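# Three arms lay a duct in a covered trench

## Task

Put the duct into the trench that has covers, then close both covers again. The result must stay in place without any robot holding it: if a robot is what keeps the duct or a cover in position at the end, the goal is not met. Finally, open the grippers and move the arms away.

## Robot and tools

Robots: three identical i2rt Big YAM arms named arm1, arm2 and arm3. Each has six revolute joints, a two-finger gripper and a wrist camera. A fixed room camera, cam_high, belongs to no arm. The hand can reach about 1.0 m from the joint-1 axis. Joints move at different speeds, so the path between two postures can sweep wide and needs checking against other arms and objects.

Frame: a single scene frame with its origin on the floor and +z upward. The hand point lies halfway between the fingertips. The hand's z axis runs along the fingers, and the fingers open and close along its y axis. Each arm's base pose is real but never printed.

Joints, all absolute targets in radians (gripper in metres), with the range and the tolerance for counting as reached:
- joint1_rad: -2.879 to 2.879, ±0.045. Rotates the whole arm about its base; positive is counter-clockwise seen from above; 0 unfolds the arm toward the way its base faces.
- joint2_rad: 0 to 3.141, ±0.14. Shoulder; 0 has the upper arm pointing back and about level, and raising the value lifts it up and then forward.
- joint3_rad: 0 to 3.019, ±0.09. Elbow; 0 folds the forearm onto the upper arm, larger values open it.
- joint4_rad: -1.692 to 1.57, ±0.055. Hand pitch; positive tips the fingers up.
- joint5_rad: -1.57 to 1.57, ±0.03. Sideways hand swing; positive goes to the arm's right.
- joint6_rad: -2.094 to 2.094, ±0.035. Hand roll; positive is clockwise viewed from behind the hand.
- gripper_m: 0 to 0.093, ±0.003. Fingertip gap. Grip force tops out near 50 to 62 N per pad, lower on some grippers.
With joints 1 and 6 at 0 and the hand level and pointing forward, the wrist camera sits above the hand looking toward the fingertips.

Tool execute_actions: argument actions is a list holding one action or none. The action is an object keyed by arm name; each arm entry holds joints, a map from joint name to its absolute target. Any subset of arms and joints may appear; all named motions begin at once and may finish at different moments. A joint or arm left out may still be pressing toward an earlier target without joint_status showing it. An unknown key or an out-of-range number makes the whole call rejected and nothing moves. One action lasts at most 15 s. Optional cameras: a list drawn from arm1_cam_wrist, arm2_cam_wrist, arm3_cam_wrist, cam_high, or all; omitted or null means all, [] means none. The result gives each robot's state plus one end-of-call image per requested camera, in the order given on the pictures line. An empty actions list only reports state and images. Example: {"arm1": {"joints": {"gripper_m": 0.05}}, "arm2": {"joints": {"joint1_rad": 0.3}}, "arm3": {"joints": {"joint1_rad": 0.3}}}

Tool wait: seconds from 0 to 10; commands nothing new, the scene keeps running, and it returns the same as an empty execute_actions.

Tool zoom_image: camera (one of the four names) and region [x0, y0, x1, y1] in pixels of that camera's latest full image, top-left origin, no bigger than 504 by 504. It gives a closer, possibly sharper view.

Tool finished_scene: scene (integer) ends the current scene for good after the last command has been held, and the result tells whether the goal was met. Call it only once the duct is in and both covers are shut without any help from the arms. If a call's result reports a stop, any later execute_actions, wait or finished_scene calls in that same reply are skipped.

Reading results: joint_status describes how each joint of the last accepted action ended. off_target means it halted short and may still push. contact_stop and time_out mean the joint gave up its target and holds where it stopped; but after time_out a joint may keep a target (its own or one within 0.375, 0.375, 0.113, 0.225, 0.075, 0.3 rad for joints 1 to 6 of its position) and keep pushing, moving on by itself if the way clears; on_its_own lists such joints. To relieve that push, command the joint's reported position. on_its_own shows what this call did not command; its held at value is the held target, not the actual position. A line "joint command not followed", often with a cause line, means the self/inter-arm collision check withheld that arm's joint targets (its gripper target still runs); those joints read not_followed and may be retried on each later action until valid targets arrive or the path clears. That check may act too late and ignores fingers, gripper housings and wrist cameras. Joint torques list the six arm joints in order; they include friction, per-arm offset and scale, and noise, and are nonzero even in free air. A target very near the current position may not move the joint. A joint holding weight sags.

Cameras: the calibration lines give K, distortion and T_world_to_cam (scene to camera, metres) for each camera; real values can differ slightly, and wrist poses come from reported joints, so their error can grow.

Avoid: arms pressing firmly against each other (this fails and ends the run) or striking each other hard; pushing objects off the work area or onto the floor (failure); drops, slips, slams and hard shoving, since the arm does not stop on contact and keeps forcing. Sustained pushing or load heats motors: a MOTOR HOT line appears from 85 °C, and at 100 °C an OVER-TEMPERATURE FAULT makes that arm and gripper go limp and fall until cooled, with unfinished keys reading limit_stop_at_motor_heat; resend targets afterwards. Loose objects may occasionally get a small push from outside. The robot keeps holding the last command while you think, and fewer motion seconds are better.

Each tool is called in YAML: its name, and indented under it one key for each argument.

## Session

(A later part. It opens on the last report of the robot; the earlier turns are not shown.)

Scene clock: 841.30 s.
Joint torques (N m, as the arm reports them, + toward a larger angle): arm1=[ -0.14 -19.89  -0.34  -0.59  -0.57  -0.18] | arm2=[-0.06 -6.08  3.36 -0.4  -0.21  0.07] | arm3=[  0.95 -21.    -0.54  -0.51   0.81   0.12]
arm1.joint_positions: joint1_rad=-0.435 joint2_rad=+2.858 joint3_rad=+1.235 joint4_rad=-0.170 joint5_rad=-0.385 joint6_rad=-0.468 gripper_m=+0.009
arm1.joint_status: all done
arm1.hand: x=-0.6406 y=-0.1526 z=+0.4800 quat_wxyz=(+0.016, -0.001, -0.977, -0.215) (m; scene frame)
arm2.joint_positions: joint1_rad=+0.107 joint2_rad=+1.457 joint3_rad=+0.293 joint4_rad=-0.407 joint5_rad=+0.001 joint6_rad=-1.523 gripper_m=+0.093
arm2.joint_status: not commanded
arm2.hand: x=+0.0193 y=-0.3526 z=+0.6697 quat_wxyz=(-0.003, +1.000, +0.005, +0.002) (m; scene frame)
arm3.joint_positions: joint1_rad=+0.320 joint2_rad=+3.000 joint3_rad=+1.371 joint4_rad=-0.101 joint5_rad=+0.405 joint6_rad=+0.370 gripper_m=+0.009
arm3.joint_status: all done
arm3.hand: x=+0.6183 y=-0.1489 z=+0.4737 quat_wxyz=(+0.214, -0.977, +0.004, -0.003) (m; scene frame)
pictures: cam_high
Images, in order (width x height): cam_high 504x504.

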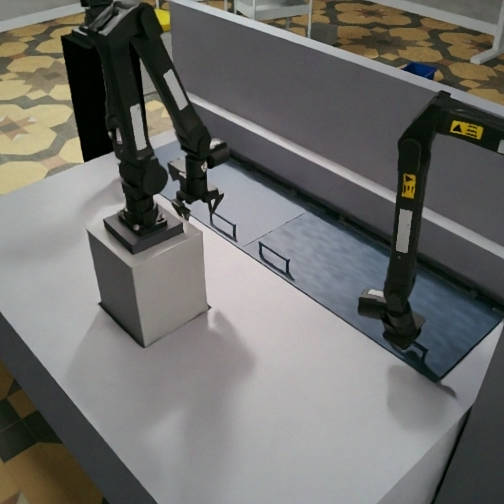

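execute_actions:
  actions:
    - {"arm1":{"joints":{"joint2_rad":2.850,"gripper_m":0.055}},"arm3":{"joints":{"joint2_rad":2.992,"gripper_m":0.055}}}
  cameras: ["arm1_cam_wrist","arm3_cam_wrist","cam_high"]

Scene clock: 842.77 s.
Joint torques (N m, as the arm reports them, + toward a larger angle): arm1=[ -0.2  -18.62  -0.57  -0.28  -0.27  -0.13] | arm2=[ 0.2  -6.12  3.35 -0.46 -0.21  0.07] | arm3=[  0.97 -19.56  -0.71  -0.41   0.39   0.12]
arm1.joint_positions: joint1_rad=-0.435 joint2_rad=+2.858 joint3_rad=+1.237 joint4_rad=-0.177 joint5_rad=-0.394 joint6_rad=-0.473 gripper_m=+0.055
arm1.joint_status: all done
arm1.hand: x=-0.6404 y=-0.1512 z=+0.4806 quat_wxyz=(+0.016, +0.000, -0.975, -0.220) (m; scene frame)
arm2.joint_positions: joint1_rad=+0.107 joint2_rad=+1.457 joint3_rad=+0.293 joint4_rad=-0.407 joint5_rad=+0.001 joint6_rad=-1.523 gripper_m=+0.093
arm2.joint_status: not commanded
arm2.hand: x=+0.0193 y=-0.3526 z=+0.6697 quat_wxyz=(-0.003, +1.000, +0.005, +0.002) (m; scene frame)
arm3.joint_positions: joint1_rad=+0.320 joint2_rad=+3.001 joint3_rad=+1.374 joint4_rad=-0.103 joint5_rad=+0.415 joint6_rad=+0.370 gripper_m=+0.055
arm3.joint_status: all done
arm3.hand: x=+0.6165 y=-0.1478 z=+0.4742 quat_wxyz=(+0.218, -0.976, +0.004, -0.001) (m; scene frame)
pictures: arm1_cam_wrist, arm3_cam_wrist, cam_high
camera_calibration (this result's frames):
arm1_cam_wrist: T_world_to_cam=[[0.00950212, -0.904795, -0.425741, 0.0763547], [-0.78955, -0.268053, 0.55205, -0.805603], [-0.613613, 0.330898, -0.716928, 0.129687], [0, 0, 0, 1]] pos_world=[-0.557212, -0.189772, 0.570217]
arm3_cam_wrist: T_world_to_cam=[[-0.00218936, 0.901346, 0.433093, -0.0676758], [0.817965, -0.24753, 0.51929, -0.783022], [0.575264, 0.355392, -0.736728, 0.167838], [0, 0, 0, 1]] pos_world=[0.543785, -0.19247, 0.559576]
Images, in order (width x height): arm1_cam_wrist 504x504, arm3_cam_wrist 504x504, cam_high 504x504.

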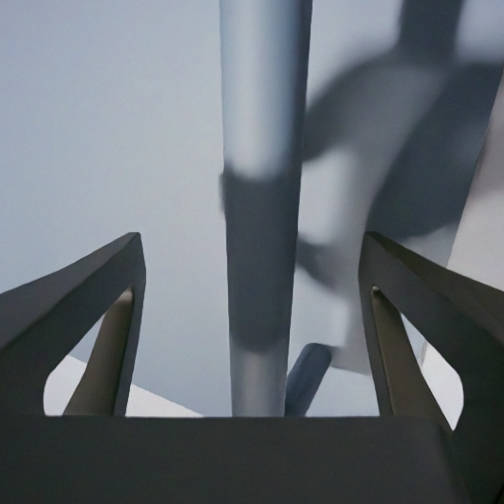

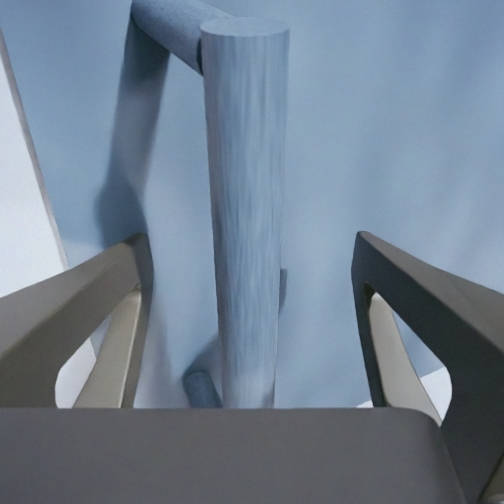

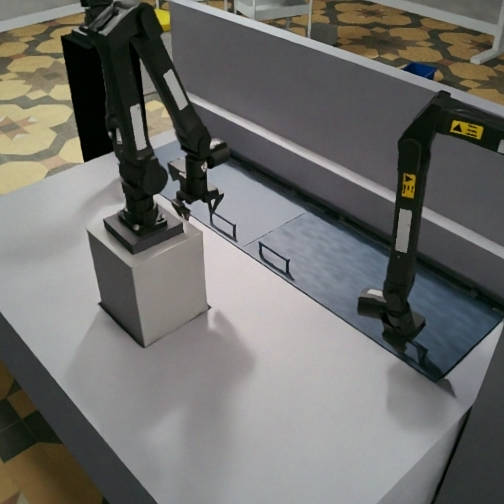

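execute_actions:
  actions:
    - {"arm1":{"joints":{"joint1_rad":-0.495,"joint2_rad":2.712,"joint3_rad":1.158,"joint4_rad":-0.265,"joint5_rad":-0.380,"joint6_rad":-0.530}},"arm3":{"joints":{"joint1_rad":0.380,"joint2_rad":2.855,"joint3_rad":1.295,"joint4_rad":-0.190,"joint5_rad":0.402,"joint6_rad":0.427}}}
  cameras: ["cam_high"]

Scene clock: 859.77 s.
Joint torques (N m, as the arm reports them, + toward a larger angle): arm1=[  0.9  -17.44  -0.62  -0.19   0.05  -0.13] | arm2=[ 0.41 -5.86  3.36 -0.43 -0.19  0.08] | arm3=[  0.55 -18.93  -0.62  -0.28   0.21   0.14]
arm1.joint_positions: joint1_rad=-0.490 joint2_rad=+2.712 joint3_rad=+1.158 joint4_rad=-0.261 joint5_rad=-0.385 joint6_rad=-0.521 gripper_m=+0.055
arm1.joint_status: all done
arm1.hand: x=-0.6355 y=-0.1757 z=+0.5361 quat_wxyz=(+0.014, -0.004, -0.975, -0.220) (m; scene frame)
arm2.joint_positions: joint1_rad=+0.107 joint2_rad=+1.457 joint3_rad=+0.293 joint4_rad=-0.407 joint5_rad=+0.001 joint6_rad=-1.523 gripper_m=+0.093
arm2.joint_status: not commanded
arm2.hand: x=+0.0193 y=-0.3526 z=+0.6697 quat_wxyz=(-0.003, +1.000, +0.005, +0.002) (m; scene frame)
arm3.joint_positions: joint1_rad=+0.375 joint2_rad=+2.851 joint3_rad=+1.297 joint4_rad=-0.184 joint5_rad=+0.404 joint6_rad=+0.417 gripper_m=+0.055
arm3.joint_status: all done
arm3.hand: x=+0.5988 y=-0.1775 z=+0.5309 quat_wxyz=(+0.215, -0.977, -0.001, +0.004) (m; scene frame)
pictures: cam_high
Images, in order (width x height): cam_high 504x504.

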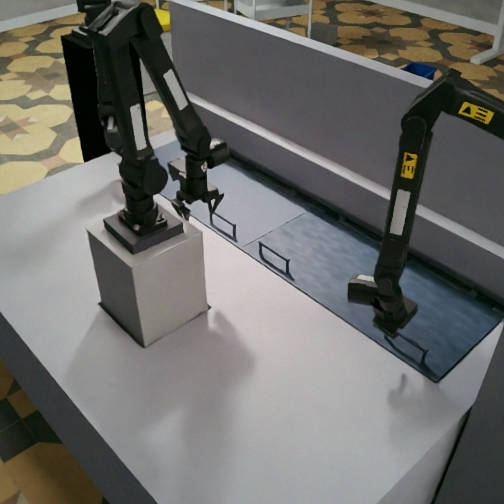

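execute_actions:
  actions:
    - {"arm1":{"joints":{"joint1_rad":-0.40,"joint2_rad":2.10,"joint3_rad":0.85,"joint4_rad":-0.35,"joint5_rad":-0.15,"joint6_rad":-0.3}},"arm3":{"joints":{"joint1_rad":0.30,"joint2_rad":2.20,"joint3_rad":0.92,"joint4_rad":-0.30,"joint5_rad":0.15,"joint6_rad":0.3}}}
  cameras: []

execute_actions:
  actions:
    - {"arm1":{"joints":{"joint1_rad":-0.2,"joint2_rad":1.40,"joint3_rad":0.45,"joint4_rad":-0.55,"joint5_rad":0.0,"joint6_rad":0.0}},"arm3":{"joints":{"joint1_rad":0.2,"joint2_rad":1.45,"joint3_rad":0.48,"joint4_rad":-0.55,"joint5_rad":0.0,"joint6_rad":0.0}},"arm2":{"joints":{"joint2_rad":1.25,"joint3_rad":0.22,"joint4_rad":-0.5}}}

Scene clock: 865.00 s.
Joint torques (N m, as the arm reports them, + toward a larger angle): arm1=[  0.37 -15.23   2.28   0.48   0.21   0.05] | arm2=[ 0.28 -6.15  3.45 -0.47 -0.18  0.09] | arm3=[ -0.09 -16.38   1.78   0.28   0.    -0.08]
arm1.joint_positions: joint1_rad=-0.397 joint2_rad=+2.093 joint3_rad=+0.855 joint4_rad=-0.350 joint5_rad=-0.155 joint6_rad=-0.309 gripper_m=+0.055
arm1.joint_status: all done
arm1.hand: x=-0.5990 y=-0.1951 z=+0.7382 quat_wxyz=(-0.018, -0.040, -0.996, -0.072) (m; scene frame)
arm2.joint_positions: joint1_rad=+0.107 joint2_rad=+1.457 joint3_rad=+0.293 joint4_rad=-0.407 joint5_rad=+0.001 joint6_rad=-1.523 gripper_m=+0.093
arm2.joint_status: not commanded
arm2.hand: x=+0.0193 y=-0.3526 z=+0.6697 quat_wxyz=(-0.003, +1.000, +0.005, +0.002) (m; scene frame)
arm3.joint_positions: joint1_rad=+0.300 joint2_rad=+2.184 joint3_rad=+0.922 joint4_rad=-0.298 joint5_rad=+0.152 joint6_rad=+0.311 gripper_m=+0.055
arm3.joint_status: all done
arm3.hand: x=+0.5671 y=-0.2013 z=+0.7610 quat_wxyz=(+0.070, -0.997, +0.001, +0.029) (m; scene frame)
pictures: none
No camera images: the call's "cameras" was empty. Leave "cameras" out to get every camera's image.

Scene clock: 866.33 s.
Joint torques (N m, as the arm reports them, + toward a larger angle): arm1=[ 0.04 -8.12  4.47  0.59  0.33  0.06] | arm2=[ 0.6  -3.81  3.34 -0.72 -0.11  0.11] | arm3=[ 0.21 -8.82  3.85  0.26 -0.15 -0.1 ]
arm1.joint_positions: joint1_rad=-0.194 joint2_rad=+1.404 joint3_rad=+0.458 joint4_rad=-0.548 joint5_rad=-0.005 joint6_rad=-0.009 gripper_m=+0.055
arm1.joint_status: all done
arm1.hand: x=-0.7064 y=-0.1191 z=+0.8777 quat_wxyz=(-0.038, -0.087, -0.995, +0.005) (m; scene frame)
arm2.joint_positions: joint1_rad=+0.107 joint2_rad=+1.254 joint3_rad=+0.228 joint4_rad=-0.479 joint5_rad=+0.000 joint6_rad=-1.526 gripper_m=+0.093
arm2.joint_status: all done
arm2.hand: x=+0.0199 y=-0.3674 z=+0.6913 quat_wxyz=(-0.036, +0.999, +0.007, +0.000) (m; scene frame)
arm3.joint_positions: joint1_rad=+0.198 joint2_rad=+1.453 joint3_rad=+0.483 joint4_rad=-0.545 joint5_rad=+0.003 joint6_rad=+0.011 gripper_m=+0.055
arm3.joint_status: all done
arm3.hand: x=+0.7011 y=-0.1558 z=+0.9215 quat_wxyz=(-0.003, -0.995, -0.098, +0.029) (m; scene frame)
pictures: arm1_cam_wrist, arm2_cam_wrist, arm3_cam_wrist, cam_high
camera_calibration (this result's frames):
arm1_cam_wrist: T_world_to_cam=[[-0.159273, -0.987199, 0.00835233, -0.23496], [-0.839636, 0.139906, 0.524821, -1.03124], [-0.519272, 0.0765768, -0.851171, 0.517447], [0, 0, 0, 1]] pos_world=[-0.634597, -0.1273, 0.983618]
arm2_cam_wrist: T_world_to_cam=[[-0.0141318, 0.998714, 0.048684, 0.330998], [0.816482, -0.0165802, 0.577133, -0.413078], [0.577198, 0.0479055, -0.815198, 0.693384], [0, 0, 0, 1]] pos_world=[-0.0582718, -0.370639, 0.787532]
arm3_cam_wrist: T_world_to_cam=[[-0.203889, 0.978961, 0.00805534, 0.291188], [0.835572, 0.169726, 0.522507, -1.03675], [0.510146, 0.113264, -0.852597, 0.56623], [0, 0, 0, 1]] pos_world=[0.636791, -0.173232, 1.02213]
Images, in order (width x height): arm1_cam_wrist 504x504, arm2_cam_wrist 504x504, arm3_cam_wrist 504x504, cam_high 504x504.

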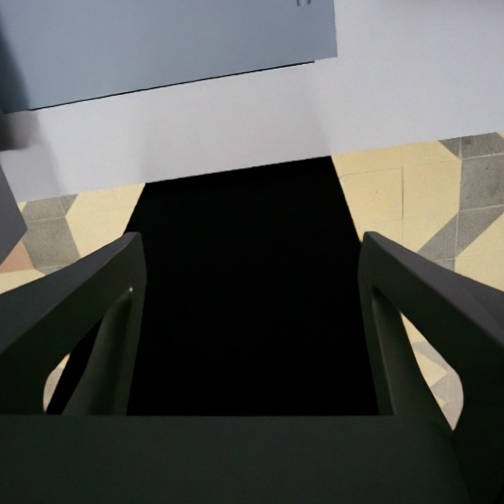

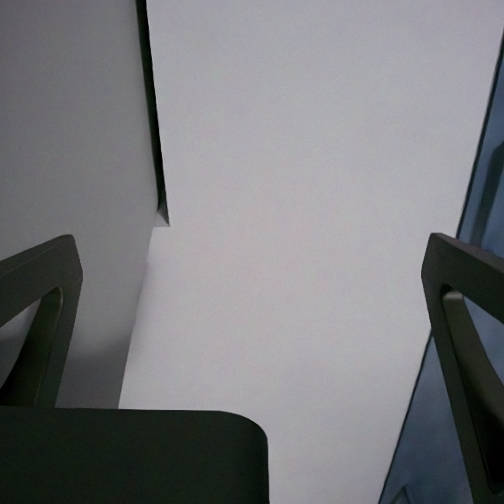

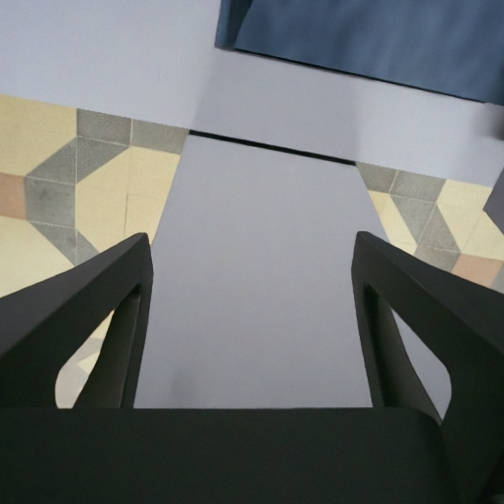

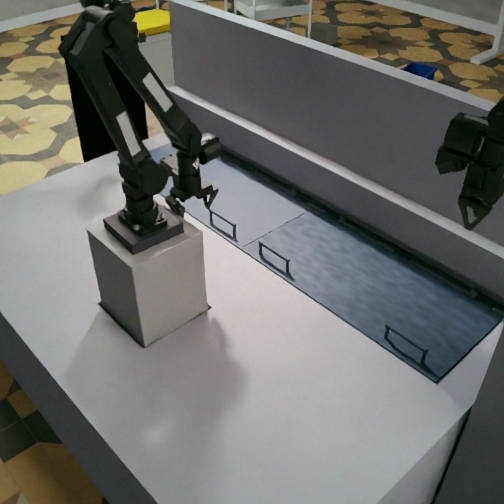

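zoom_image:
  camera: "cam_high"
  region: [150, 140, 504, 400]

Region (150, 140, 504, 400) of cam_high's 504x504 image, scaled by 1.424, with more detail than that image has; it fills the top 370 rows of this view, and the rest is white.

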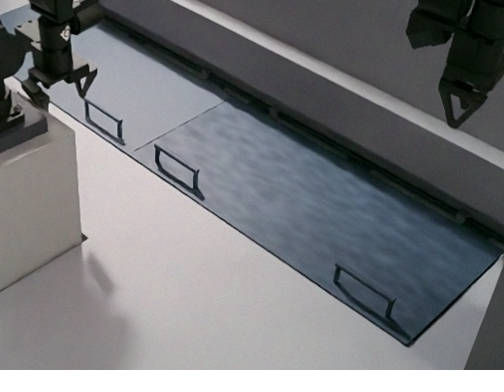

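finished_scene:
  scene: 1

The scene is finished: the task was done.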